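## Task

Get the spacer inside the open cardboard box so it stays there without the robot holding it. Release it, pull the gripper away, and make sure everything settles shortly after you stop.

## Robot and tools

Robot: two six-joint arms, left_arm and right_arm, each with a two-finger gripper and a wrist camera (cam_left_wrist, cam_right_wrist, both 504x504 px). The names are labels only, not image sides. Results also carry the camera images in that order.

World frame (metres): origin on the table top midway between the arms, +x out over the table, +z up, left_arm toward +y. Each result's state line gives every gripper's end_effector_position (the point between the finger pads, about 1 cm short of the tips) and end_effector_quat_wxyz. The fingers point along the gripper's +z and close along its y. Printed positions can be somewhat wrong, more so at long reach.

Joint order for every row and every per-joint list: waist, shoulder, elbow, wrist pitch, wrist yaw, wrist roll. Shoulder, wrist pitch and wrist roll have their sign flipped relative to the URDF, in commands and in results. URDF ranges (flip the sign for those three): waist -2.618 to 3.054, shoulder 0.000 to 3.142, elbow 0.000 to 3.142, wrist pitch -1.571 to 1.571, wrist yaw -1.571 to 1.571, wrist roll -2.094 to 2.094 rad. Real ends can differ by 0.036 rad either way.

A row: 14 numbers, each within -1 to 1. First the left arm's 6 joint values and its opening, then the right arm's 6 and its opening. Both arms always appear. Joint values are scaled offsets: 1.0 equals 1.202 rad for the waist, 1.258 shoulder, 1.238 elbow, 2.073 wrist pitch, 2.022 for wrist yaw and for roll. Opening is absolute, not an offset: +1 fully open, -1 closed.

execute_actions(actions): a list of actions; each action is a list of up to 15 rows, one row per 1/30 s control step, the last row held to fill 15 steps. Joint offsets in every row are measured from the angles at the start of that action (for the first action, from the latest reported angles), not from the previous row. An action whose offset would push a joint more than 0.036 rad beyond its range is rejected for both arms; if the first action is rejected or any action is malformed, nothing runs. An empty list just returns the current state and images. Joints asked past a real end stop there and the result may say joint sent to its limit; absence of that line proves nothing.

move(target, speed, blocking): target is one row as above, offsets measured from the Joint positions in the latest result showing them. All joints travel proportionally, finishing together, so grippers follow curves; duration is clamped to 0.5-10 s. speed (0.01 to 2 rad/s, default 0.5) caps the joint with the longest trip. Openings are applied at once. It does not avoid obstacles or the other arm. The result adds a move: line with the ending (done, off_target, moving, held, fault), limits=held or limits=none, and each arm's joint farthest off target. blocking=false returns after 0.5 s while motion continues; until a result shows it ended, use wait or stop before anything else.

wait(seconds): 0 to 10; arms keep their last command; returns early if a running move ends. stop(): brakes a running move, needing some room, more when fast; fingers continue. zoom_image(camera, region): region [x0, y0, x1, y1] in pixels of that camera's latest image, top-left origin, at most 504 by 504. finished_scene(scene): ends the current scene, giving its number; irreversible, and its result reports success plus the next task.

Motion behaviour: each joint's target is kept within a lead of its measured angle (waist 0.202, shoulder 0.258, elbow 0.238, wrist pitch 0.573, wrist yaw and roll 0.522 rad), and targets that would shift a gripper over 70 mm from where it is are pulled back, so big motions take several actions; send the remainder next time. Joint targets in a result shows what joints are currently chasing. Zero offsets can let an arm droop; to hold it, command back to the desired angles first, then zeros. joint command not followed means a clearance check altered some targets.

Result lines: Joint positions and Joint velocities per arm (rad, rad/s, then finger gap in m; 0.094 open). grip_measured is the opening on the command scale, each gripper off by up to about 1 mm. Torques are total drive output, with offsets and noise. Camera calibration lines (K, distortion, T_world_to_cam) appear when they change.

Gripping: command an opening roughly 0.03 under grip_measured for a firm hold, less for lighter. Pads give about 50-62 N, less on thin parts, with a brief spike at first contact.

Avoid: dropping or slamming objects, knocking anything off the table, fast or deep pushes into contact (faster and further past contact hits harder), arms touching each other, and long loaded holds that heat motors (warning at 75 °C, stop at 90 °C, arm falls at 100 °C). Objects may be nudged or tugged by outside disturbances. Finish with the object resting freely, gripper open and withdrawn.

Each tool is called after "Emit:" by a JSON object that holds its "api" and its "payload".

## Session

Emit:
{"api": "execute_actions", "payload": {"actions": []}}

Scene clock: 0.00 s.
left_arm: end_effector_position=(+0.4650, +0.3389, +0.3191) grip_measured=+1.000 end_effector_quat_wxyz=(+0.418, -0.242, +0.875, -0.033) | right_arm: end_effector_position=(+0.3424, +0.2518, +0.2544) grip_measured=+1.000 end_effector_quat_wxyz=(+0.724, -0.631, +0.236, -0.148)
Joint names: [waist, shoulder, elbow, wrist pitch, wrist yaw, wrist roll]
Joint positions: left_arm=[ 0.095 -1.685  1.85   0.872 -0.066  0.407  0.094] | right_arm=[ 1.138 -2.112  1.405 -0.799 -0.044  1.411  0.094]
Joint velocities: left_arm=[ 0.017 -0.012 -0.017 -0.007  0.037  0.007  0.   ] | right_arm=[ 0.002  0.007  0.002  0.081 -0.007  0.051  0.   ]
Joint torques (N m, as the arm reports them, + toward a larger Joint positions number): no reading
Joint targets: left_arm=[0.095 -1.672 1.861 0.865 -0.070 0.404] | right_arm=[1.138 -2.093 1.418 -0.808 -0.043 1.403]

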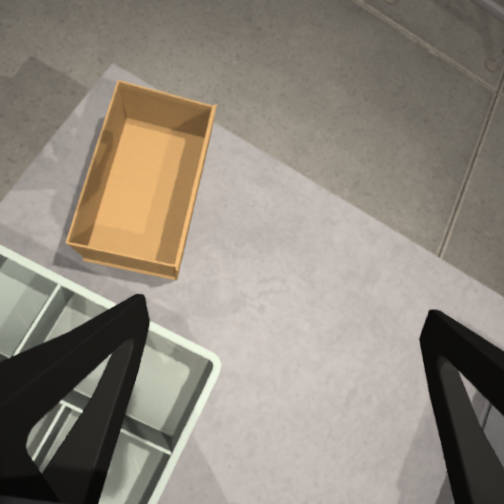

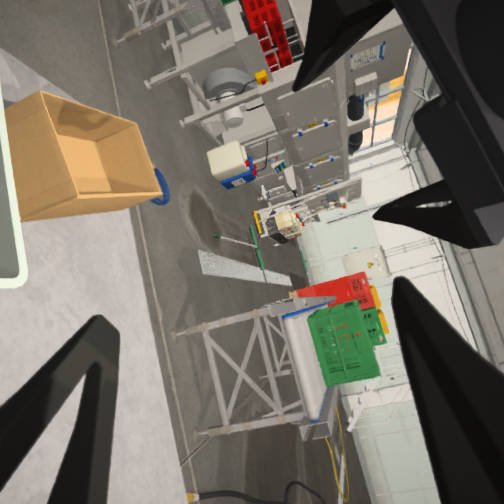

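Emit:
{"api": "move", "payload": {"target": [0.2,0.15,0,0.2,0,-0.2,1,-0.9,0,0,0,0,0,1], "speed": 0.7}}

Emit:
{"api": "move", "payload": {"target": [0,0.1,0,0.08,0,0,1,-0.2,0.8,-0.2,0.6,0,-0.68,1], "speed": 1}}

Scene clock: 27.20 s.
left_arm: end_effector_position=(+0.3376, +0.4096, +0.3183) grip_measured=+1.000 end_effector_quat_wxyz=(+0.300, -0.174, +0.934, +0.081) | right_arm: end_effector_position=(+0.6184, -0.3399, +0.2544) grip_measured=+1.000 end_effector_quat_wxyz=(+0.541, -0.417, +0.530, -0.503)
Joint names: [waist, shoulder, elbow, wrist pitch, wrist yaw, wrist roll]
Joint positions: left_arm=[ 0.327 -1.518  1.85   1.274 -0.066  0.01   0.094] | right_arm=[ 0.047 -2.112  1.405 -0.799 -0.041  1.411  0.094]
Joint velocities: left_arm=[ 0.002  0.002 -0.007 -0.022  0.007 -0.007  0.   ] | right_arm=[-0.002 -0.007 -0.002 -0.051 -0.066 -0.007  0.   ]
Joint torques (N m, as the arm reports them, + toward a larger Joint positions number): left_arm=[ 0.59  8.29  6.57 -1.21 -0.07 -0.11] | right_arm=[ 0.74 10.54  5.98 -2.11 -0.03  0.  ]
Joint targets: left_arm=[0.335 -1.497 1.850 1.286 -0.066 0.002] | right_arm=[0.056 -2.112 1.405 -0.799 -0.044 1.411]
move: off_target (left_arm); limits=none; left_arm: farthest joint: the shoulder, 0.022 radians from its target (0.189 radians at the start); right_arm: farthest joint: the waist, 0.010 radians from its target (1.081 radians at the start)
camera_calibration (this result's frames):
cam_left_wrist: T_world_to_cam=[[0.421555, -0.900227, -0.109003, 0.271491], [-0.906788, -0.417819, -0.056232, 0.521573], [0.00507809, 0.122548, -0.99245, 0.380966], [0, 0, 0, 1]] pos_world=[0.356574, 0.415641, 0.437012]
cam_right_wrist: T_world_to_cam=[[-0.116434, -0.376726, 0.918978, -0.291751], [-0.769857, -0.550356, -0.323154, 0.390851], [0.627506, -0.745108, -0.225945, -0.479044], [0, 0, 0, 1]] pos_world=[0.567532, -0.251742, 0.28618]

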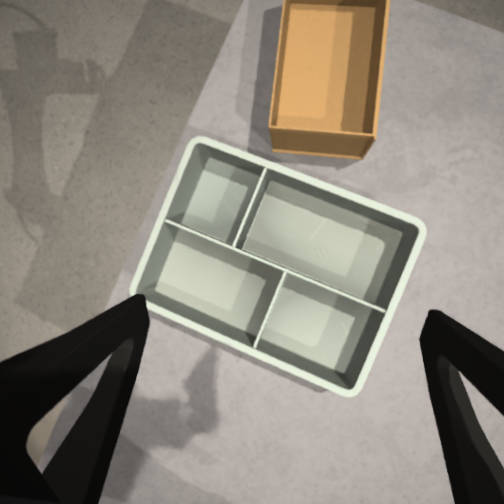

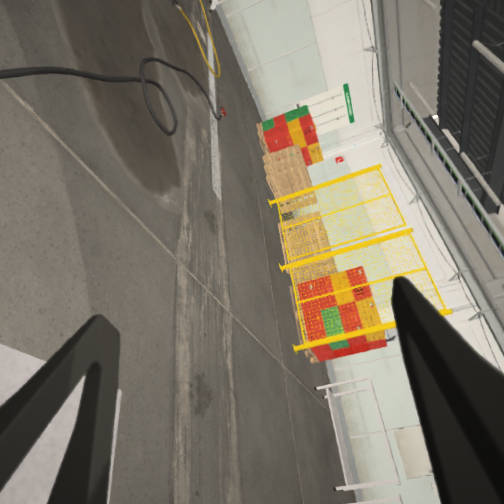

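Scene clock: 29.53 s.
left_arm: end_effector_position=(+0.2878, +0.3922, +0.3298) grip_measured=+1.000 end_effector_quat_wxyz=(+0.277, -0.174, +0.942, +0.078) | right_arm: end_effector_position=(+0.3491, -0.3930, +0.3358) grip_measured=+1.000 end_effector_quat_wxyz=(+0.550, +0.116, +0.822, -0.093)
Joint names: [waist, shoulder, elbow, wrist pitch, wrist yaw, wrist roll]
Joint positions: left_arm=[ 0.327 -1.414  1.85   1.427 -0.066  0.01   0.094] | right_arm=[-0.183 -1.119  1.175  0.444 -0.041  0.045  0.094]
Joint velocities: left_arm=[-0.002  0.012  0.007  0.037  0.022 -0.095  0.   ] | right_arm=[-0.007  0.002  0.012  0.007 -0.007  0.051  0.   ]
Joint torques (N m, as the arm reports them, + toward a larger Joint positions number): left_arm=[-0.03  6.72  6.23 -1.16 -0.07 -0.04] | right_arm=[-1.04  3.79  4.82 -2.09  0.   -0.02]
Joint targets: left_arm=[0.327 -1.392 1.850 1.440 -0.066 0.010] | right_arm=[-0.194 -1.105 1.158 0.445 -0.041 0.036]
move: off_target (left_arm); limits=none; left_arm: farthest joint: the shoulder, 0.022 radians from its target (0.126 radians at the start); right_arm: farthest joint: the elbow, 0.018 radians from its target (0.248 radians at the start)
camera_calibration (this result's frames):
cam_left_wrist: T_world_to_cam=[[0.416378, -0.902037, -0.113837, 0.281861], [-0.908264, -0.418335, -0.00727538, 0.454283], [-0.0410594, 0.106424, -0.993473, 0.414685], [0, 0, 0, 1]] pos_world=[0.312275, 0.400159, 0.44737]
cam_right_wrist: T_world_to_cam=[[-0.37234, -0.90762, -0.193879, -0.163526], [-0.851792, 0.417138, -0.316932, 0.587335], [0.368528, 0.0471382, -0.928421, 0.306464], [0, 0, 0, 1]] pos_world=[0.326459, -0.407865, 0.438968]

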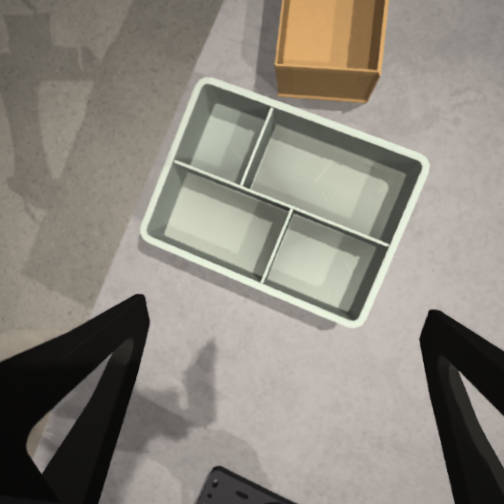

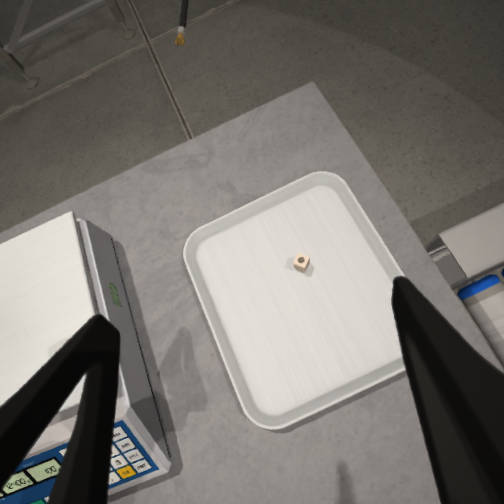

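Emit:
{"api": "move", "payload": {"target": [0,0,0,0,0,0,1,-0.012,-0.83,0.605,0.285,0.02,0,1], "speed": 0.8}}

Scene clock: 76.83 s.
left_arm: end_effector_position=(+0.2877, +0.3922, +0.3298) grip_measured=+1.000 end_effector_quat_wxyz=(+0.277, -0.174, +0.942, +0.078) | right_arm: end_effector_position=(+0.4487, -0.4349, +0.0786) grip_measured=+1.000 end_effector_quat_wxyz=(+0.120, +0.151, +0.981, -0.018)
Joint names: [waist, shoulder, elbow, wrist pitch, wrist yaw, wrist roll]
Joint positions: left_arm=[ 0.327 -1.414  1.85   1.428 -0.066  0.01   0.094] | right_arm=[-0.183 -2.185  1.887  1.029 -0.012  0.044  0.094]
Joint velocities: left_arm=[-0.007  0.002  0.007  0.037  0.051 -0.007  0.   ] | right_arm=[-0.017  0.002 -0.022 -0.037  0.051  0.037  0.   ]
Joint torques (N m, as the arm reports them, + toward a larger Joint positions number): left_arm=[-0.08  5.    6.2  -1.27 -0.07 -0.04] | right_arm=[-1.36 12.2   8.38 -0.82  0.13  0.01]
Joint targets: left_arm=[0.327 -1.414 1.850 1.428 -0.066 0.010] | right_arm=[-0.197 -2.162 1.924 1.035 0.000 0.045]
move: off_target (right_arm); limits=none; left_arm: farthest joint: the wrist pitch, 0.001 radians from its target (0.001 radians at the start); right_arm: farthest joint: the elbow, 0.037 radians from its target (0.749 radians at the start)
camera_calibration (this result's frames):
cam_left_wrist: T_world_to_cam=[[0.416337, -0.902051, -0.113874, 0.281892], [-0.908266, -0.418335, -0.00689565, 0.454079], [-0.0414172, 0.106299, -0.993471, 0.414785], [0, 0, 0, 1]] pos_world=[0.312242, 0.400148, 0.447308]
cam_right_wrist: T_world_to_cam=[[-0.511954, -0.857047, -0.0580726, -0.140394], [-0.721075, 0.392022, 0.571288, 0.468766], [-0.466855, 0.334348, -0.818693, 0.52407], [0, 0, 0, 1]] pos_world=[0.510805, -0.479313, 0.153099]

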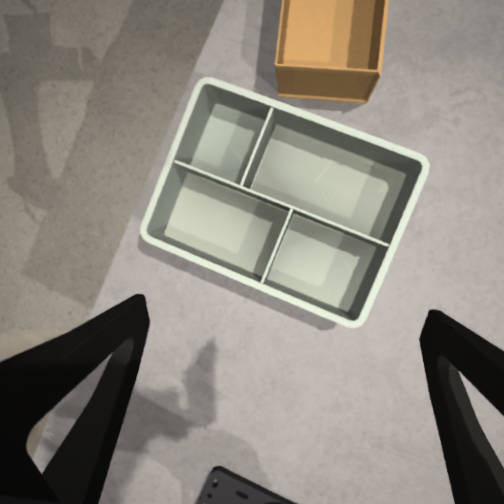

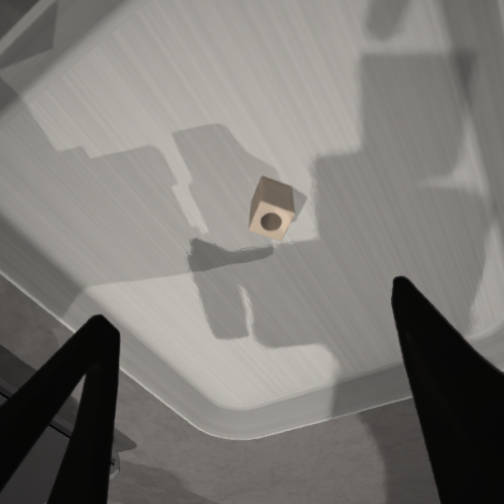

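Emit:
{"api": "move", "payload": {"target": [0,0,0,0,0,0,1,-0.025,-0.05,0.03,-0.022,0,-0.325,0.0]}}

Scene clock: 102.50 s.
left_arm: end_effector_position=(+0.2877, +0.3922, +0.3298) grip_measured=+1.000 end_effector_quat_wxyz=(+0.277, -0.174, +0.942, +0.078) | right_arm: end_effector_position=(+0.4489, -0.4449, +0.0489) grip_measured=+0.002 end_effector_quat_wxyz=(+0.102, +0.465, +0.879, +0.018)
Joint names: [waist, shoulder, elbow, wrist pitch, wrist yaw, wrist roll]
Joint positions: left_arm=[ 0.327 -1.414  1.85   1.428 -0.066  0.01   0.094] | right_arm=[-0.202 -2.253  1.887  0.999 -0.012 -0.604  0.047]
Joint velocities: left_arm=[-0.027  0.012  0.017  0.051  0.037  0.037  0.   ] | right_arm=[ 0.002  0.012 -0.012 -0.007  0.007 -0.007  0.001]
Joint torques (N m, as the arm reports them, + toward a larger Joint positions number): left_arm=[-0.03  5.01  6.2  -1.26 -0.07 -0.04] | right_arm=[-1.04 11.26  8.34 -1.06  0.   -0.07]
Joint targets: left_arm=[0.327 -1.414 1.850 1.428 -0.066 0.010] | right_arm=[-0.213 -2.248 1.924 0.984 -0.012 -0.613]
move: off_target (right_arm); limits=none; left_arm: farthest joint: the waist, 0.000 radians from its target (0.000 radians at the start); right_arm: farthest joint: the elbow, 0.037 radians from its target (0.037 radians at the start)
camera_calibration (this result's frames):
cam_left_wrist: T_world_to_cam=[[0.416337, -0.902051, -0.113874, 0.281892], [-0.908266, -0.418335, -0.00689565, 0.454079], [-0.0414172, 0.106299, -0.993471, 0.414785], [0, 0, 0, 1]] pos_world=[0.312242, 0.400148, 0.447308]
cam_right_wrist: T_world_to_cam=[[-0.920764, -0.355511, -0.160644, 0.261049], [-0.369982, 0.665166, 0.648589, 0.449924], [-0.123725, 0.656633, -0.743993, 0.488782], [0, 0, 0, 1]] pos_world=[0.467303, -0.527418, 0.11377]

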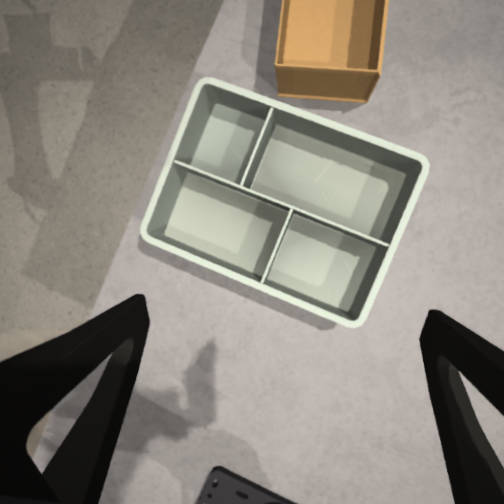

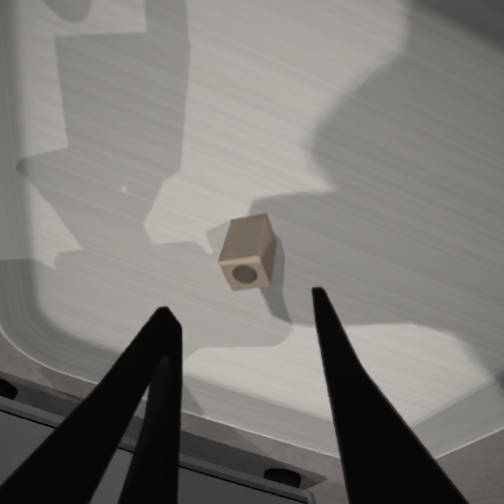

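Emit:
{"api": "move", "payload": {"target": [0,0,0,0,0,0,1,0,-0.042,0.03,-0.018,0,0,0.0], "speed": 0.15}}

Scene clock: 114.93 s.
left_arm: end_effector_position=(+0.2877, +0.3922, +0.3298) grip_measured=+1.000 end_effector_quat_wxyz=(+0.277, -0.174, +0.942, +0.078) | right_arm: end_effector_position=(+0.4492, -0.4450, +0.0213) grip_measured=+0.002 end_effector_quat_wxyz=(+0.082, +0.467, +0.881, +0.016)
Joint names: [waist, shoulder, elbow, wrist pitch, wrist yaw, wrist roll]
Joint positions: left_arm=[ 0.327 -1.414  1.85   1.428 -0.066  0.01   0.094] | right_arm=[-0.202 -2.314  1.887  0.977 -0.012 -0.605  0.047]
Joint velocities: left_arm=[-0.017 -0.007 -0.007  0.051 -0.022  0.022  0.   ] | right_arm=[-0.017 -0.012 -0.012 -0.022 -0.066  0.022  0.001]
Joint torques (N m, as the arm reports them, + toward a larger Joint positions number): left_arm=[-0.05  5.04  6.19 -1.27 -0.07 -0.04] | right_arm=[-0.03 11.82  8.23 -0.93  0.    0.01]
Joint targets: left_arm=[0.327 -1.414 1.850 1.428 -0.066 0.010] | right_arm=[-0.202 -2.306 1.924 0.962 -0.012 -0.604]
move: off_target (right_arm); limits=none; left_arm: farthest joint: the waist, 0.000 radians from its target (0.000 radians at the start); right_arm: farthest joint: the elbow, 0.037 radians from its target (0.037 radians at the start)
camera_calibration (this result's frames):
cam_left_wrist: T_world_to_cam=[[0.416337, -0.902051, -0.113874, 0.281892], [-0.908266, -0.418335, -0.00689565, 0.454079], [-0.0414172, 0.106299, -0.993471, 0.414785], [0, 0, 0, 1]] pos_world=[0.312242, 0.400148, 0.447308]
cam_right_wrist: T_world_to_cam=[[-0.926334, -0.352733, -0.132231, 0.259976], [-0.345585, 0.656037, 0.670959, 0.452457], [-0.14992, 0.667229, -0.729609, 0.484579], [0, 0, 0, 1]] pos_world=[0.469835, -0.528452, 0.0843504]

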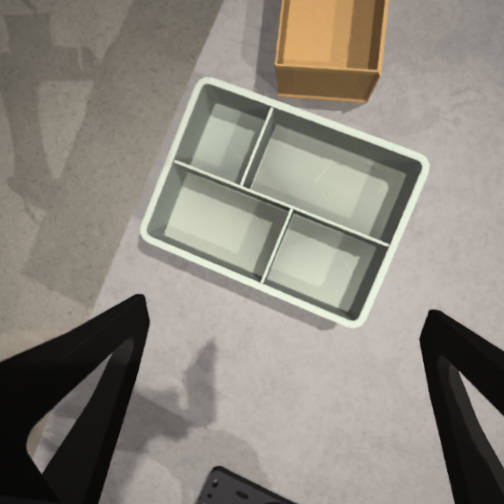

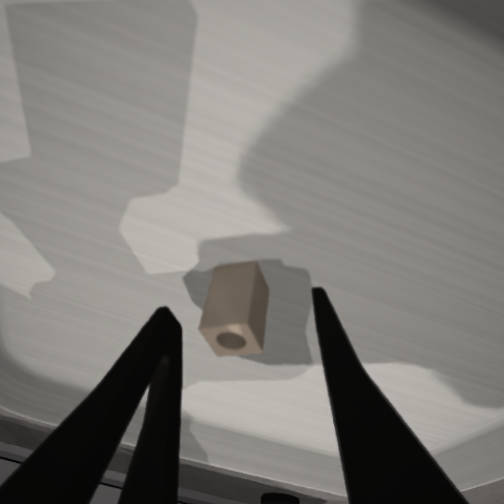

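Emit:
{"api": "move", "payload": {"target": [0,0,0,0,0,0,1,0,0.006,0.03,0,0,0,-0.78]}}

Scene clock: 121.87 s.
left_arm: end_effector_position=(+0.2877, +0.3922, +0.3298) grip_measured=+1.000 end_effector_quat_wxyz=(+0.277, -0.174, +0.942, +0.078) | right_arm: end_effector_position=(+0.4492, -0.4450, +0.0213) grip_measured=-0.705 end_effector_quat_wxyz=(+0.083, +0.467, +0.880, +0.016)
Joint names: [waist, shoulder, elbow, wrist pitch, wrist yaw, wrist roll]
Joint positions: left_arm=[ 0.327 -1.414  1.85   1.428 -0.066  0.01   0.094] | right_arm=[-0.202 -2.314  1.887  0.976 -0.012 -0.605  0.014]
Joint velocities: left_arm=[-0.007 -0.002  0.012 -0.007 -0.007 -0.007  0.   ] | right_arm=[ 0.012 -0.002 -0.002  0.022 -0.037 -0.051 -0.   ]
Joint torques (N m, as the arm reports them, + toward a larger Joint positions number): left_arm=[-0.04  5.    6.18 -1.27 -0.07 -0.04] | right_arm=[-0.04 11.78  8.22 -0.76  0.01  0.  ]
Joint targets: left_arm=[0.327 -1.414 1.850 1.428 -0.066 0.010] | right_arm=[-0.202 -2.306 1.924 0.977 -0.012 -0.605]
move: off_target (right_arm); limits=none; left_arm: farthest joint: the waist, 0.000 radians from its target (0.000 radians at the start); right_arm: farthest joint: the elbow, 0.037 radians from its target (0.037 radians at the start)
camera_calibration (this result's frames):
cam_left_wrist: T_world_to_cam=[[0.416337, -0.902051, -0.113874, 0.281892], [-0.908266, -0.418335, -0.00689565, 0.454079], [-0.0414172, 0.106299, -0.993471, 0.414785], [0, 0, 0, 1]] pos_world=[0.312242, 0.400148, 0.447308]
cam_right_wrist: T_world_to_cam=[[-0.926287, -0.352751, -0.132512, 0.260023], [-0.345824, 0.65613, 0.670745, 0.452651], [-0.149661, 0.667128, -0.729754, 0.484468], [0, 0, 0, 1]] pos_world=[0.4699, -0.528477, 0.0843851]

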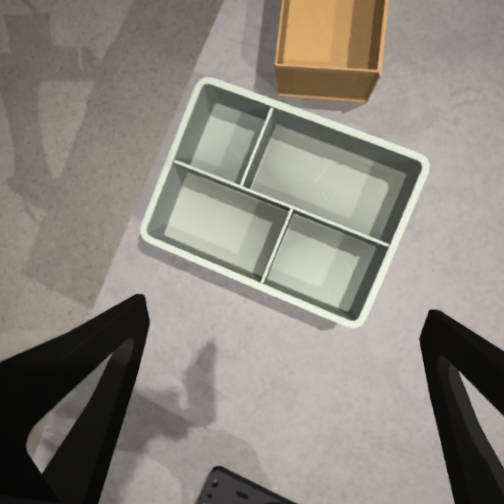

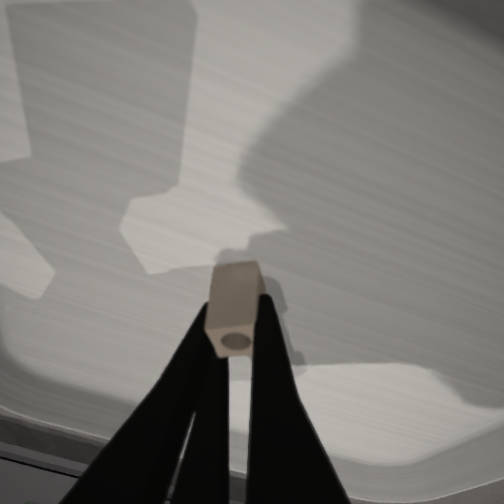

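Emit:
{"api": "move", "payload": {"target": [0,0,0,0,0,0,1,0,0.38,0.03,0.12,0,0,-0.75], "speed": 0.6}}

Emit:
{"api": "move", "payload": {"target": [0.2,0,0,0,0,0,1,1,0.015,0.03,0,0,0.3,-0.75], "speed": 0.8}}

Scene clock: 132.33 s.
left_arm: end_effector_position=(+0.2877, +0.3922, +0.3298) grip_measured=+1.000 end_effector_quat_wxyz=(+0.277, -0.174, +0.942, +0.078) | right_arm: end_effector_position=(+0.3956, -0.4241, +0.2157) grip_measured=-0.705 end_effector_quat_wxyz=(+0.197, +0.458, +0.866, +0.029)
Joint names: [waist, shoulder, elbow, wrist pitch, wrist yaw, wrist roll]
Joint positions: left_arm=[ 0.327 -1.414  1.85   1.428 -0.066  0.01   0.094] | right_arm=[-0.202 -1.846  1.894  1.219 -0.012 -0.605  0.014]
Joint velocities: left_arm=[ 0.012 -0.007  0.002  0.051 -0.037  0.095  0.   ] | right_arm=[ 0.002  0.007 -0.002 -0.022  0.022  0.007 -0.001]
Joint torques (N m, as the arm reports them, + toward a larger Joint positions number): left_arm=[-0.02  5.    6.19 -1.27 -0.06 -0.03] | right_arm=[-0.03  8.84  7.87 -1.08  0.    0.  ]
Joint targets: left_arm=[0.327 -1.414 1.850 1.428 -0.066 0.010] | right_arm=[-0.202 -1.836 1.925 1.225 -0.012 -0.605]
move: off_target (right_arm); limits=none; left_arm: farthest joint: the waist, 0.000 radians from its target (0.000 radians at the start); right_arm: farthest joint: the elbow, 0.030 radians from its target (0.037 radians at the start)
camera_calibration (this result's frames):
cam_left_wrist: T_world_to_cam=[[0.416337, -0.902051, -0.113874, 0.281892], [-0.908266, -0.418335, -0.00689565, 0.454079], [-0.0414172, 0.106299, -0.993471, 0.414785], [0, 0, 0, 1]] pos_world=[0.312242, 0.400148, 0.447308]
cam_right_wrist: T_world_to_cam=[[-0.879334, -0.371013, -0.29853, 0.252919], [-0.47591, 0.706728, 0.523493, 0.394737], [0.0167568, 0.602399, -0.798019, 0.525761], [0, 0, 0, 1]] pos_world=[0.401449, -0.501853, 0.288429]

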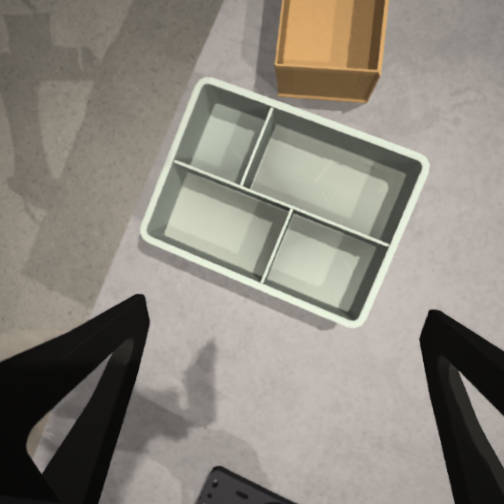

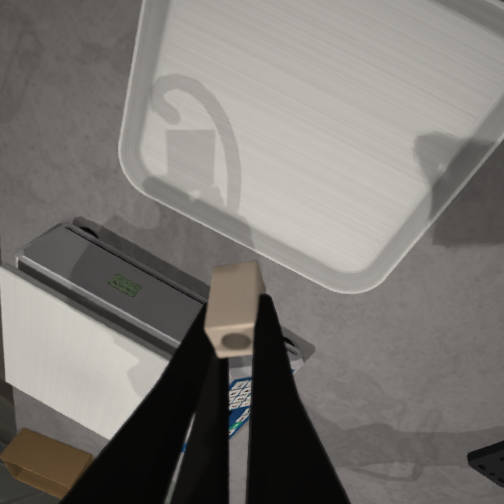

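Scene clock: 134.60 s.
left_arm: end_effector_position=(+0.2537, +0.4556, +0.3298) grip_measured=+1.000 end_effector_quat_wxyz=(+0.266, -0.282, +0.915, +0.109) | right_arm: end_effector_position=(+0.2787, +0.0510, +0.2157) grip_measured=-0.705 end_effector_quat_wxyz=(+0.178, -0.396, +0.897, +0.090)
Joint names: [waist, shoulder, elbow, wrist pitch, wrist yaw, wrist roll]
Joint positions: left_arm=[ 0.559 -1.414  1.85   1.428 -0.066  0.01   0.094] | right_arm=[ 1.006 -1.846  1.894  1.219 -0.018 -0.009  0.014]
Joint velocities: left_arm=[ 0.002 -0.012  0.007  0.022 -0.007 -0.037  0.   ] | right_arm=[ 0.012  0.002  0.007  0.037 -0.037  0.037 -0.001]
Joint torques (N m, as the arm reports them, + toward a larger Joint positions number): left_arm=[ 0.69  5.01  6.18 -1.27 -0.07 -0.04] | right_arm=[-0.6   9.34  8.37 -1.18  0.06  0.11]
Joint targets: left_arm=[0.568 -1.414 1.850 1.428 -0.066 0.010] | right_arm=[1.000 -1.827 1.931 1.219 -0.013 0.002]
move: off_target (right_arm); limits=none; left_arm: farthest joint: the waist, 0.008 radians from its target (0.240 radians at the start); right_arm: farthest joint: the elbow, 0.037 radians from its target (0.037 radians at the start)
camera_calibration (this result's frames):
cam_left_wrist: T_world_to_cam=[[0.612239, -0.78243, -0.113874, 0.249058], [-0.788021, -0.61561, -0.00689565, 0.50904], [-0.0647065, 0.0939567, -0.993471, 0.418167], [0, 0, 0, 1]] pos_world=[0.275709, 0.468951, 0.447308]
cam_right_wrist: T_world_to_cam=[[0.572029, -0.812657, -0.111226, -0.0959589], [-0.704084, -0.556053, 0.441668, 0.148922], [-0.420773, -0.174335, -0.890257, 0.422941], [0, 0, 0, 1]] pos_world=[0.337707, 0.0785602, 0.300079]

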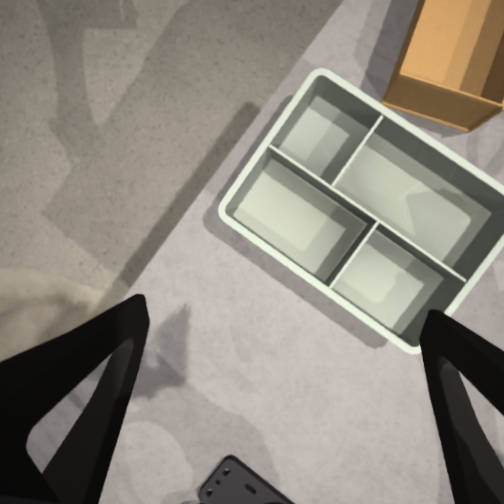

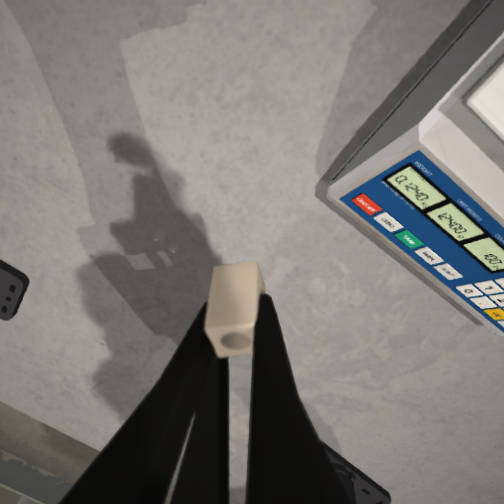

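Emit:
{"api": "move", "payload": {"target": [0,0,0,0,0,0,1,0.07,-0.362,0.025,-0.12,0,-0.297,-0.75], "speed": 0.4}}

Scene clock: 147.50 s.
left_arm: end_effector_position=(+0.2537, +0.4556, +0.3298) grip_measured=+1.000 end_effector_quat_wxyz=(+0.266, -0.282, +0.915, +0.109) | right_arm: end_effector_position=(+0.2890, +0.1164, +0.0212) grip_measured=-0.705 end_effector_quat_wxyz=(+0.053, -0.155, +0.985, +0.062)
Joint names: [waist, shoulder, elbow, wrist pitch, wrist yaw, wrist roll]
Joint positions: left_arm=[ 0.559 -1.414  1.85   1.428 -0.066  0.01   0.094] | right_arm=[ 1.08  -2.318  1.894  0.985 -0.018 -0.6    0.014]
Joint velocities: left_arm=[-0.012  0.002 -0.027 -0.051  0.007  0.051  0.   ] | right_arm=[ 0.007  0.002 -0.002  0.007 -0.037 -0.007 -0.   ]
Joint torques (N m, as the arm reports them, + toward a larger Joint positions number): left_arm=[-0.04  5.    6.18 -1.27 -0.07 -0.04] | right_arm=[ 0.81 12.38  7.74 -0.89  0.   -0.13]
Joint targets: left_arm=[0.559 -1.414 1.850 1.428 -0.066 0.010] | right_arm=[1.089 -2.301 1.925 0.970 -0.018 -0.610]
move: off_target (right_arm); limits=none; left_arm: farthest joint: the waist, 0.000 radians from its target (0.000 radians at the start); right_arm: farthest joint: the elbow, 0.031 radians from its target (0.031 radians at the start)
camera_calibration (this result's frames):
cam_left_wrist: T_world_to_cam=[[0.612239, -0.78243, -0.113874, 0.249058], [-0.788021, -0.61561, -0.00689565, 0.50904], [-0.0647065, 0.0939567, -0.993471, 0.418167], [0, 0, 0, 1]] pos_world=[0.275709, 0.468951, 0.447308]
cam_right_wrist: T_world_to_cam=[[0.0781511, -0.988206, -0.131687, 0.0933059], [-0.722138, -0.14718, 0.675911, 0.231115], [-0.687321, 0.0422727, -0.725123, 0.313873], [0, 0, 0, 1]] pos_world=[0.375336, 0.112953, 0.0836707]

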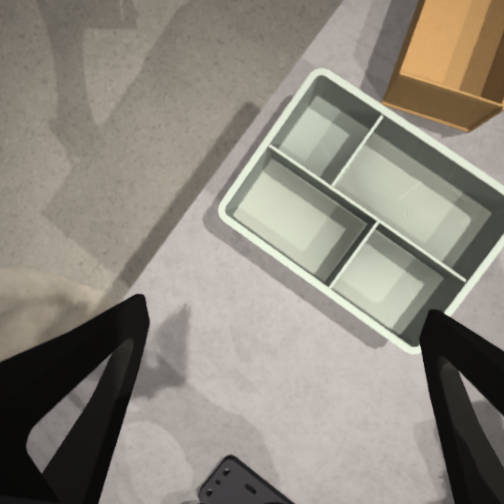

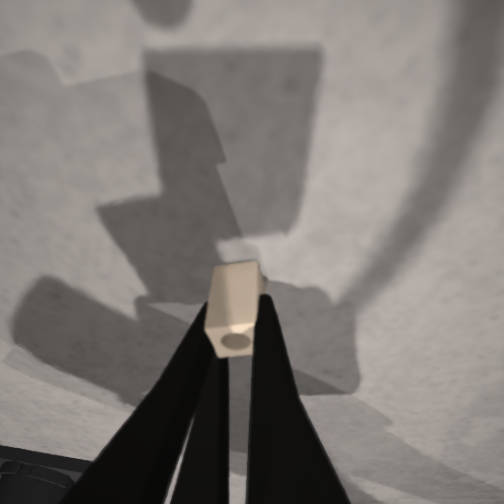

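Lower a few mm, then release.

Emit:
{"api": "move", "payload": {"target": [0,0,0,0,0,0,1,0,-0.006,0.025,0,0,0,-0.75], "speed": 0.03}}

Emit:
{"api": "move", "payload": {"target": [0,0,0,0,0,0,1,0,0.006,0.025,0,0,0,0]}}

Scene clock: 153.07 s.
left_arm: end_effector_position=(+0.2537, +0.4556, +0.3298) grip_measured=+1.000 end_effector_quat_wxyz=(+0.266, -0.282, +0.915, +0.109) | right_arm: end_effector_position=(+0.2888, +0.1162, +0.0200) grip_measured=-0.705 end_effector_quat_wxyz=(+0.052, -0.155, +0.985, +0.061)
Joint names: [waist, shoulder, elbow, wrist pitch, wrist yaw, wrist roll]
Joint positions: left_arm=[ 0.559 -1.414  1.85   1.428 -0.066  0.01   0.094] | right_arm=[ 1.08  -2.32   1.894  0.985 -0.018 -0.601  0.014]
Joint velocities: left_arm=[-0.002  0.002  0.007 -0.022  0.051 -0.022  0.   ] | right_arm=[-0.017  0.012  0.002  0.007  0.007 -0.007  0.   ]
Joint torques (N m, as the arm reports them, + toward a larger Joint positions number): left_arm=[-0.07  5.03  6.18 -1.28 -0.07 -0.04] | right_arm=[-0.04 10.99  7.74 -0.73  0.01  0.  ]
Joint targets: left_arm=[0.559 -1.414 1.850 1.428 -0.066 0.010] | right_arm=[1.080 -2.325 1.925 0.985 -0.018 -0.600]
move: off_target (right_arm); limits=none; left_arm: farthest joint: the waist, 0.000 radians from its target (0.000 radians at the start); right_arm: farthest joint: the elbow, 0.031 radians from its target (0.031 radians at the start)
camera_calibration (this result's frames):
cam_left_wrist: T_world_to_cam=[[0.612239, -0.78243, -0.113874, 0.249058], [-0.788021, -0.61561, -0.00689565, 0.50904], [-0.0647065, 0.0939567, -0.993471, 0.418167], [0, 0, 0, 1]] pos_world=[0.275709, 0.468951, 0.447308]
cam_right_wrist: T_world_to_cam=[[0.0775582, -0.988507, -0.129765, 0.0931173], [-0.721049, -0.145503, 0.677434, 0.231272], [-0.688529, 0.0410265, -0.724047, 0.313339], [0, 0, 0, 1]] pos_world=[0.375279, 0.112843, 0.0822841]

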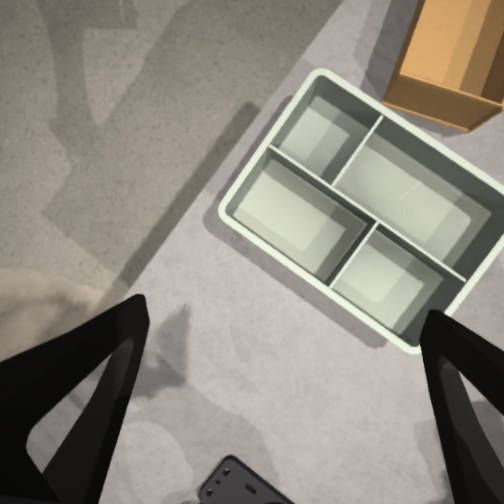

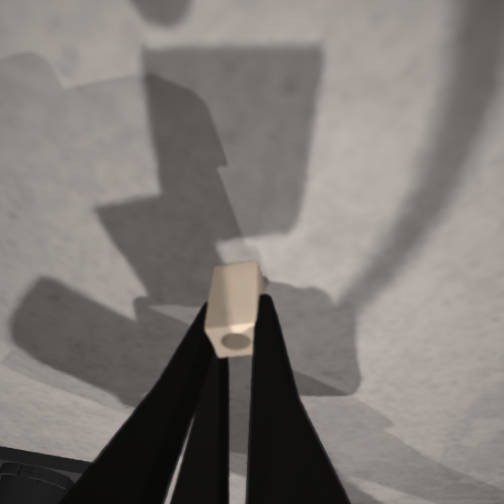

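Scene clock: 153.77 s.
left_arm: end_effector_position=(+0.2537, +0.4556, +0.3298) grip_measured=+1.000 end_effector_quat_wxyz=(+0.266, -0.282, +0.915, +0.109) | right_arm: end_effector_position=(+0.2887, +0.1160, +0.0189) grip_measured=-0.002 end_effector_quat_wxyz=(+0.051, -0.155, +0.985, +0.060)
Joint names: [waist, shoulder, elbow, wrist pitch, wrist yaw, wrist roll]
Joint positions: left_arm=[ 0.559 -1.414  1.85   1.428 -0.066  0.01   0.094] | right_arm=[ 1.08  -2.323  1.894  0.985 -0.018 -0.601  0.047]
Joint velocities: left_arm=[-0.012  0.002  0.002  0.051  0.022 -0.007  0.   ] | right_arm=[-0.027 -0.007 -0.012 -0.022 -0.037  0.007  0.001]
Joint torques (N m, as the arm reports them, + toward a larger Joint positions number): left_arm=[-0.03  5.01  6.19 -1.27 -0.06 -0.04] | right_arm=[-0.02 11.96  7.63 -0.74  0.   -0.01]
Joint targets: left_arm=[0.559 -1.414 1.850 1.428 -0.066 0.010] | right_arm=[1.080 -2.313 1.925 0.985 -0.018 -0.601]
move: off_target (right_arm); limits=none; left_arm: farthest joint: the waist, 0.000 radians from its target (0.000 radians at the start); right_arm: farthest joint: the elbow, 0.031 radians from its target (0.031 radians at the start)
camera_calibration (this result's frames):
cam_left_wrist: T_world_to_cam=[[0.612239, -0.78243, -0.113874, 0.249058], [-0.788021, -0.61561, -0.00689565, 0.50904], [-0.0647065, 0.0939567, -0.993471, 0.418167], [0, 0, 0, 1]] pos_world=[0.275709, 0.468951, 0.447308]
cam_right_wrist: T_world_to_cam=[[0.0773772, -0.98874, -0.128086, 0.0928593], [-0.720098, -0.144277, 0.678707, 0.231428], [-0.689545, 0.0397181, -0.723153, 0.312904], [0, 0, 0, 1]] pos_world=[0.375227, 0.112775, 0.0810998]

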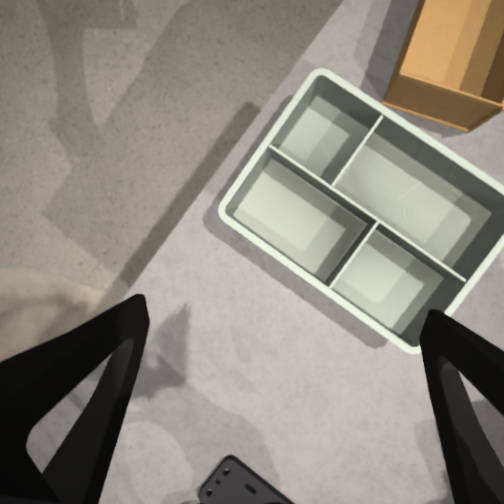

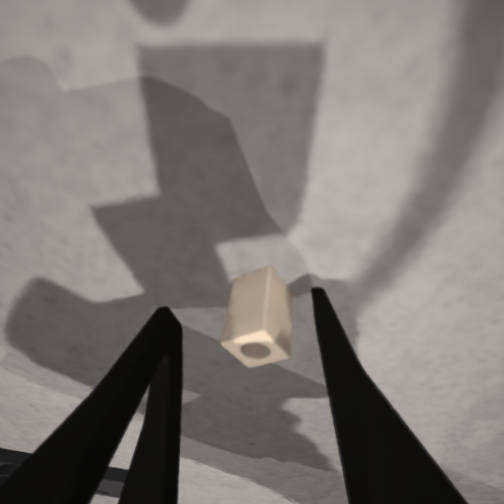

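Emit:
{"api": "move", "payload": {"target": [0,0,0,0,0,0,1,0,0.3,0.025,0.05,0,0,0], "speed": 0.5}}

Emit:
{"api": "move", "payload": {"target": [-0.3,0,0,0,0,0,1,-0.8,0.6,-0.3,0,0,0.3,0], "speed": 1}}

Emit:
{"api": "move", "payload": {"target": [-0.635,-0.253,-0.40,-0.186,0.033,0.3,0,0,0,0,0,0,0,0], "speed": 0.8}}

Scene clock: 167.57 s.
left_arm: end_effector_position=(+0.2537, +0.4556, +0.3298) grip_measured=+1.000 end_effector_quat_wxyz=(+0.266, -0.282, +0.915, +0.109) | right_arm: end_effector_position=(+0.2785, +0.1030, +0.1806) grip_measured=-0.002 end_effector_quat_wxyz=(+0.147, -0.153, +0.966, +0.151)
Joint names: [waist, shoulder, elbow, wrist pitch, wrist yaw, wrist roll]
Joint positions: left_arm=[ 0.559 -1.414  1.85   1.428 -0.066  0.01   0.094] | right_arm=[ 1.08  -1.959  1.894  1.082 -0.018 -0.601  0.047]
Joint velocities: left_arm=[ 0.007 -0.007  0.007 -0.051 -0.022  0.066  0.   ] | right_arm=[ 0.012 -0.017  0.002  0.007  0.007  0.051  0.001]
Joint torques (N m, as the arm reports them, + toward a larger Joint positions number): left_arm=[-0.03  4.99  6.22 -1.27 -0.08 -0.03] | right_arm=[-0.02  9.82  8.15 -1.17  0.    0.  ]
Joint targets: left_arm=[0.559 -1.414 1.850 1.428 -0.066 0.010] | right_arm=[1.080 -1.945 1.925 1.088 -0.018 -0.601]
move: off_target (right_arm); limits=none; left_arm: farthest joint: the waist, 0.000 radians from its target (0.000 radians at the start); right_arm: farthest joint: the elbow, 0.031 radians from its target (0.031 radians at the start)
camera_calibration (this result's frames):
cam_left_wrist: T_world_to_cam=[[0.612239, -0.78243, -0.113874, 0.249058], [-0.788021, -0.61561, -0.00689565, 0.50904], [-0.0647065, 0.0939567, -0.993471, 0.418167], [0, 0, 0, 1]] pos_world=[0.275709, 0.468951, 0.447308]
cam_right_wrist: T_world_to_cam=[[0.113967, -0.941593, -0.316881, 0.120492], [-0.817711, -0.270052, 0.508351, 0.183374], [-0.564234, 0.201182, -0.800728, 0.385874], [0, 0, 0, 1]] pos_world=[0.353938, 0.0853446, 0.253943]

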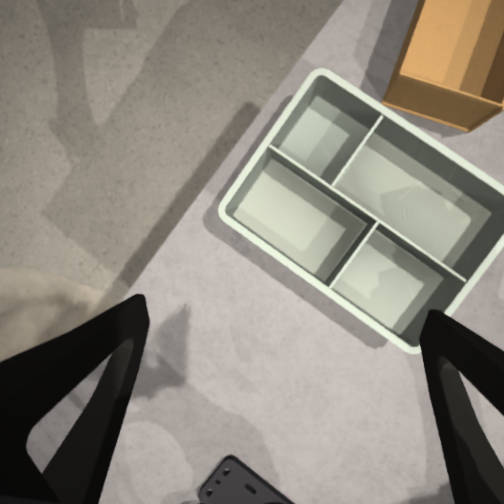

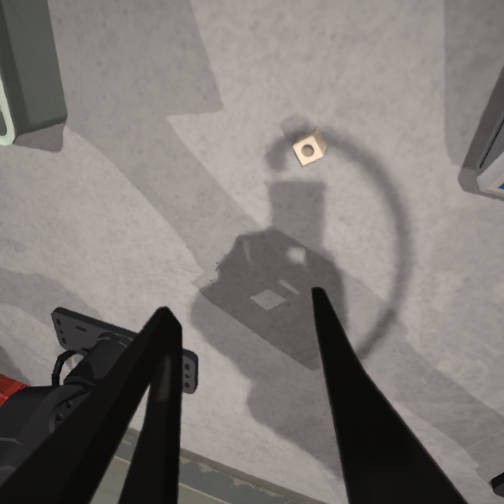

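Scene clock: 169.40 s.
left_arm: end_effector_position=(+0.2994, +0.3565, +0.3298) grip_measured=+1.000 end_effector_quat_wxyz=(+0.281, -0.117, +0.951, +0.061) | right_arm: end_effector_position=(+0.3134, -0.2802, +0.3289) grip_measured=-0.002 end_effector_quat_wxyz=(+0.394, +0.018, +0.919, +0.001)
Joint names: [waist, shoulder, elbow, wrist pitch, wrist yaw, wrist roll]
Joint positions: left_arm=[ 0.206 -1.414  1.85   1.428 -0.066  0.01   0.094] | right_arm=[ 0.128 -1.211  1.535  1.086 -0.018 -0.006  0.047]
Joint velocities: left_arm=[-0.002 -0.007 -0.007  0.022 -0.037  0.007  0.   ] | right_arm=[-0.017  0.007 -0.007  0.037  0.007  0.007 -0.   ]
Joint torques (N m, as the arm reports them, + toward a larger Joint positions number): left_arm=[-0.7   5.01  6.22 -1.27 -0.06 -0.03] | right_arm=[-0.9   3.24  4.37 -1.83  0.01  0.16]
Joint targets: left_arm=[0.199 -1.414 1.850 1.428 -0.066 0.010] | right_arm=[0.119 -1.204 1.523 1.082 -0.018 0.006]
move: done; limits=none; left_arm: farthest joint: the waist, 0.008 radians from its target (0.361 radians at the start); right_arm: farthest joint: the elbow, 0.012 radians from its target (0.372 radians at the start)
camera_calibration (this result's frames):
cam_left_wrist: T_world_to_cam=[[0.304669, -0.945588, -0.114189, 0.293876], [-0.952035, -0.30591, -0.00692608, 0.422814], [-0.0283824, 0.110822, -0.993435, 0.413541], [0, 0, 0, 1]] pos_world=[0.324736, 0.361399, 0.447312]
cam_right_wrist: T_world_to_cam=[[-0.195298, -0.962657, -0.187483, -0.148791], [-0.980604, 0.188436, 0.0539268, 0.362009], [-0.0165844, 0.194379, -0.980786, 0.487036], [0, 0, 0, 1]] pos_world=[0.334006, -0.30612, 0.43026]

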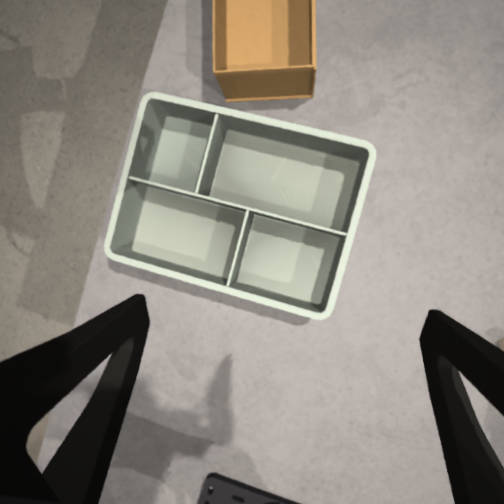

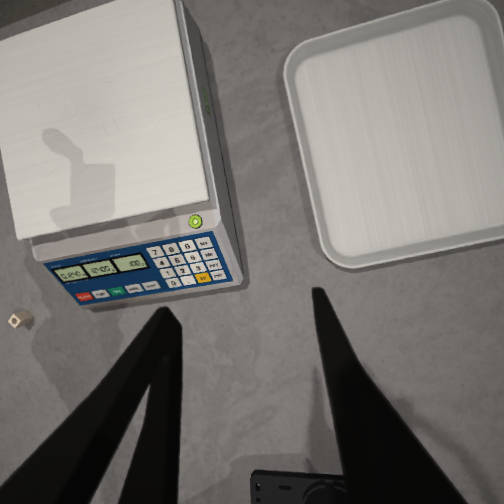

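Scene clock: 171.23 s.
left_arm: end_effector_position=(+0.2915, +0.0975, +0.0941) grip_measured=+0.002 end_effector_quat_wxyz=(+0.047, -0.029, +0.998, -0.033) | right_arm: end_effector_position=(+0.3134, -0.2802, +0.3289) grip_measured=-0.002 end_effector_quat_wxyz=(+0.394, +0.018, +0.919, +0.001)
Joint names: [waist, shoulder, elbow, wrist pitch, wrist yaw, wrist roll]
Joint positions: left_arm=[-0.56  -1.747  1.358  1.066  0.003  0.609  0.047] | right_arm=[ 0.128 -1.211  1.535  1.086 -0.018 -0.006  0.047]
Joint velocities: left_arm=[ 0.002 -0.012 -0.002  0.022  0.022  0.007  0.   ] | right_arm=[ 0.007  0.002  0.007  0.11   0.037 -0.022 -0.   ]
Joint torques (N m, as the arm reports them, + toward a larger Joint positions number): left_arm=[ 0.25 10.28  6.51 -0.74 -0.06  0.03] | right_arm=[-0.03  2.7   5.3  -1.79  0.    0.  ]
Joint targets: left_arm=[-0.557 -1.732 1.355 1.042 0.000 0.617] | right_arm=[0.128 -1.211 1.535 1.086 -0.018 -0.006]
move: off_target (left_arm); limits=none; left_arm: farthest joint: the wrist pitch, 0.024 radians from its target (0.385 radians at the start); right_arm: farthest joint: the waist, 0.000 radians from its target (0.000 radians at the start)
camera_calibration (this result's frames):
cam_left_wrist: T_world_to_cam=[[0.0686556, -0.997562, -0.0125208, 0.0888013], [-0.881595, -0.0665395, 0.467292, 0.24587], [-0.466986, -0.0210439, -0.884014, 0.338346], [0, 0, 0, 1]] pos_world=[0.368665, 0.112065, 0.185322]
cam_right_wrist: T_world_to_cam=[[-0.195298, -0.962657, -0.187483, -0.148791], [-0.980604, 0.188436, 0.0539268, 0.362009], [-0.0165844, 0.194379, -0.980786, 0.487036], [0, 0, 0, 1]] pos_world=[0.334006, -0.30612, 0.43026]

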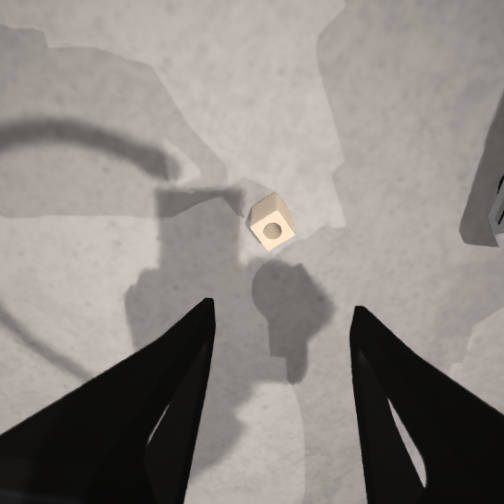

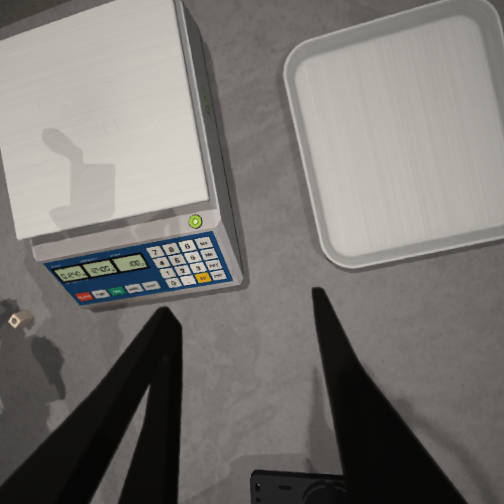

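Emit:
{"api": "move", "payload": {"target": [0.014,-0.12,0.003,-0.035,0,0.29,0,0,0,0,0,0,0,0]}}

Scene clock: 184.23 s.
left_arm: end_effector_position=(+0.2978, +0.0964, +0.0454) grip_measured=+0.002 end_effector_quat_wxyz=(+0.004, -0.316, +0.949, -0.008) | right_arm: end_effector_position=(+0.3134, -0.2802, +0.3289) grip_measured=-0.002 end_effector_quat_wxyz=(+0.394, +0.018, +0.919, +0.001)
Joint names: [waist, shoulder, elbow, wrist pitch, wrist yaw, wrist roll]
Joint positions: left_arm=[-0.553 -1.899  1.358  1.012  0.005  1.187  0.047] | right_arm=[ 0.128 -1.211  1.535  1.086 -0.018 -0.006  0.047]
Joint velocities: left_arm=[-0.002 -0.012 -0.002  0.051 -0.022  0.007 -0.   ] | right_arm=[-0.002  0.022 -0.007 -0.066  0.022  0.007 -0.001]
Joint torques (N m, as the arm reports them, + toward a larger Joint positions number): left_arm=[ 0.73 10.27  6.67 -0.51 -0.06  0.03] | right_arm=[-0.03  2.68  5.29 -1.78  0.    0.  ]
Joint targets: left_arm=[-0.544 -1.898 1.361 0.993 0.003 1.195] | right_arm=[0.128 -1.211 1.535 1.086 -0.018 -0.006]
move: done; limits=none; left_arm: farthest joint: the wrist pitch, 0.019 radians from its target (0.072 radians at the start); right_arm: farthest joint: the waist, 0.000 radians from its target (0.000 radians at the start)
camera_calibration (this result's frames):
cam_left_wrist: T_world_to_cam=[[0.604117, -0.794325, -0.0639571, -0.0900205], [-0.646259, -0.535299, 0.54388, 0.245797], [-0.466253, -0.287234, -0.836722, 0.321481], [0, 0, 0, 1]] pos_world=[0.363123, 0.15241, 0.129549]
cam_right_wrist: T_world_to_cam=[[-0.195298, -0.962657, -0.187483, -0.148791], [-0.980604, 0.188436, 0.0539268, 0.362009], [-0.0165844, 0.194379, -0.980786, 0.487036], [0, 0, 0, 1]] pos_world=[0.334006, -0.30612, 0.43026]

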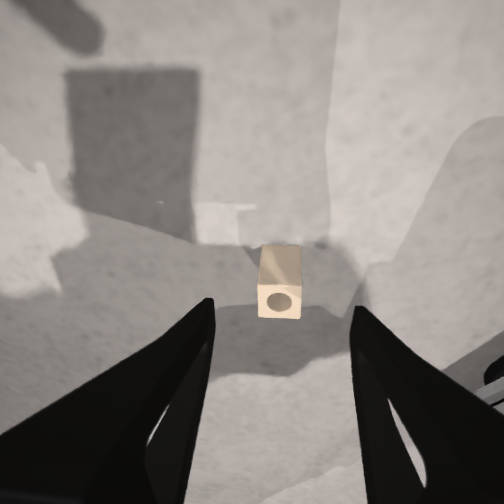

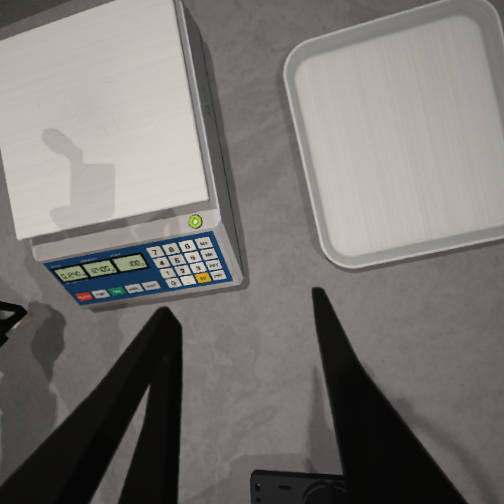

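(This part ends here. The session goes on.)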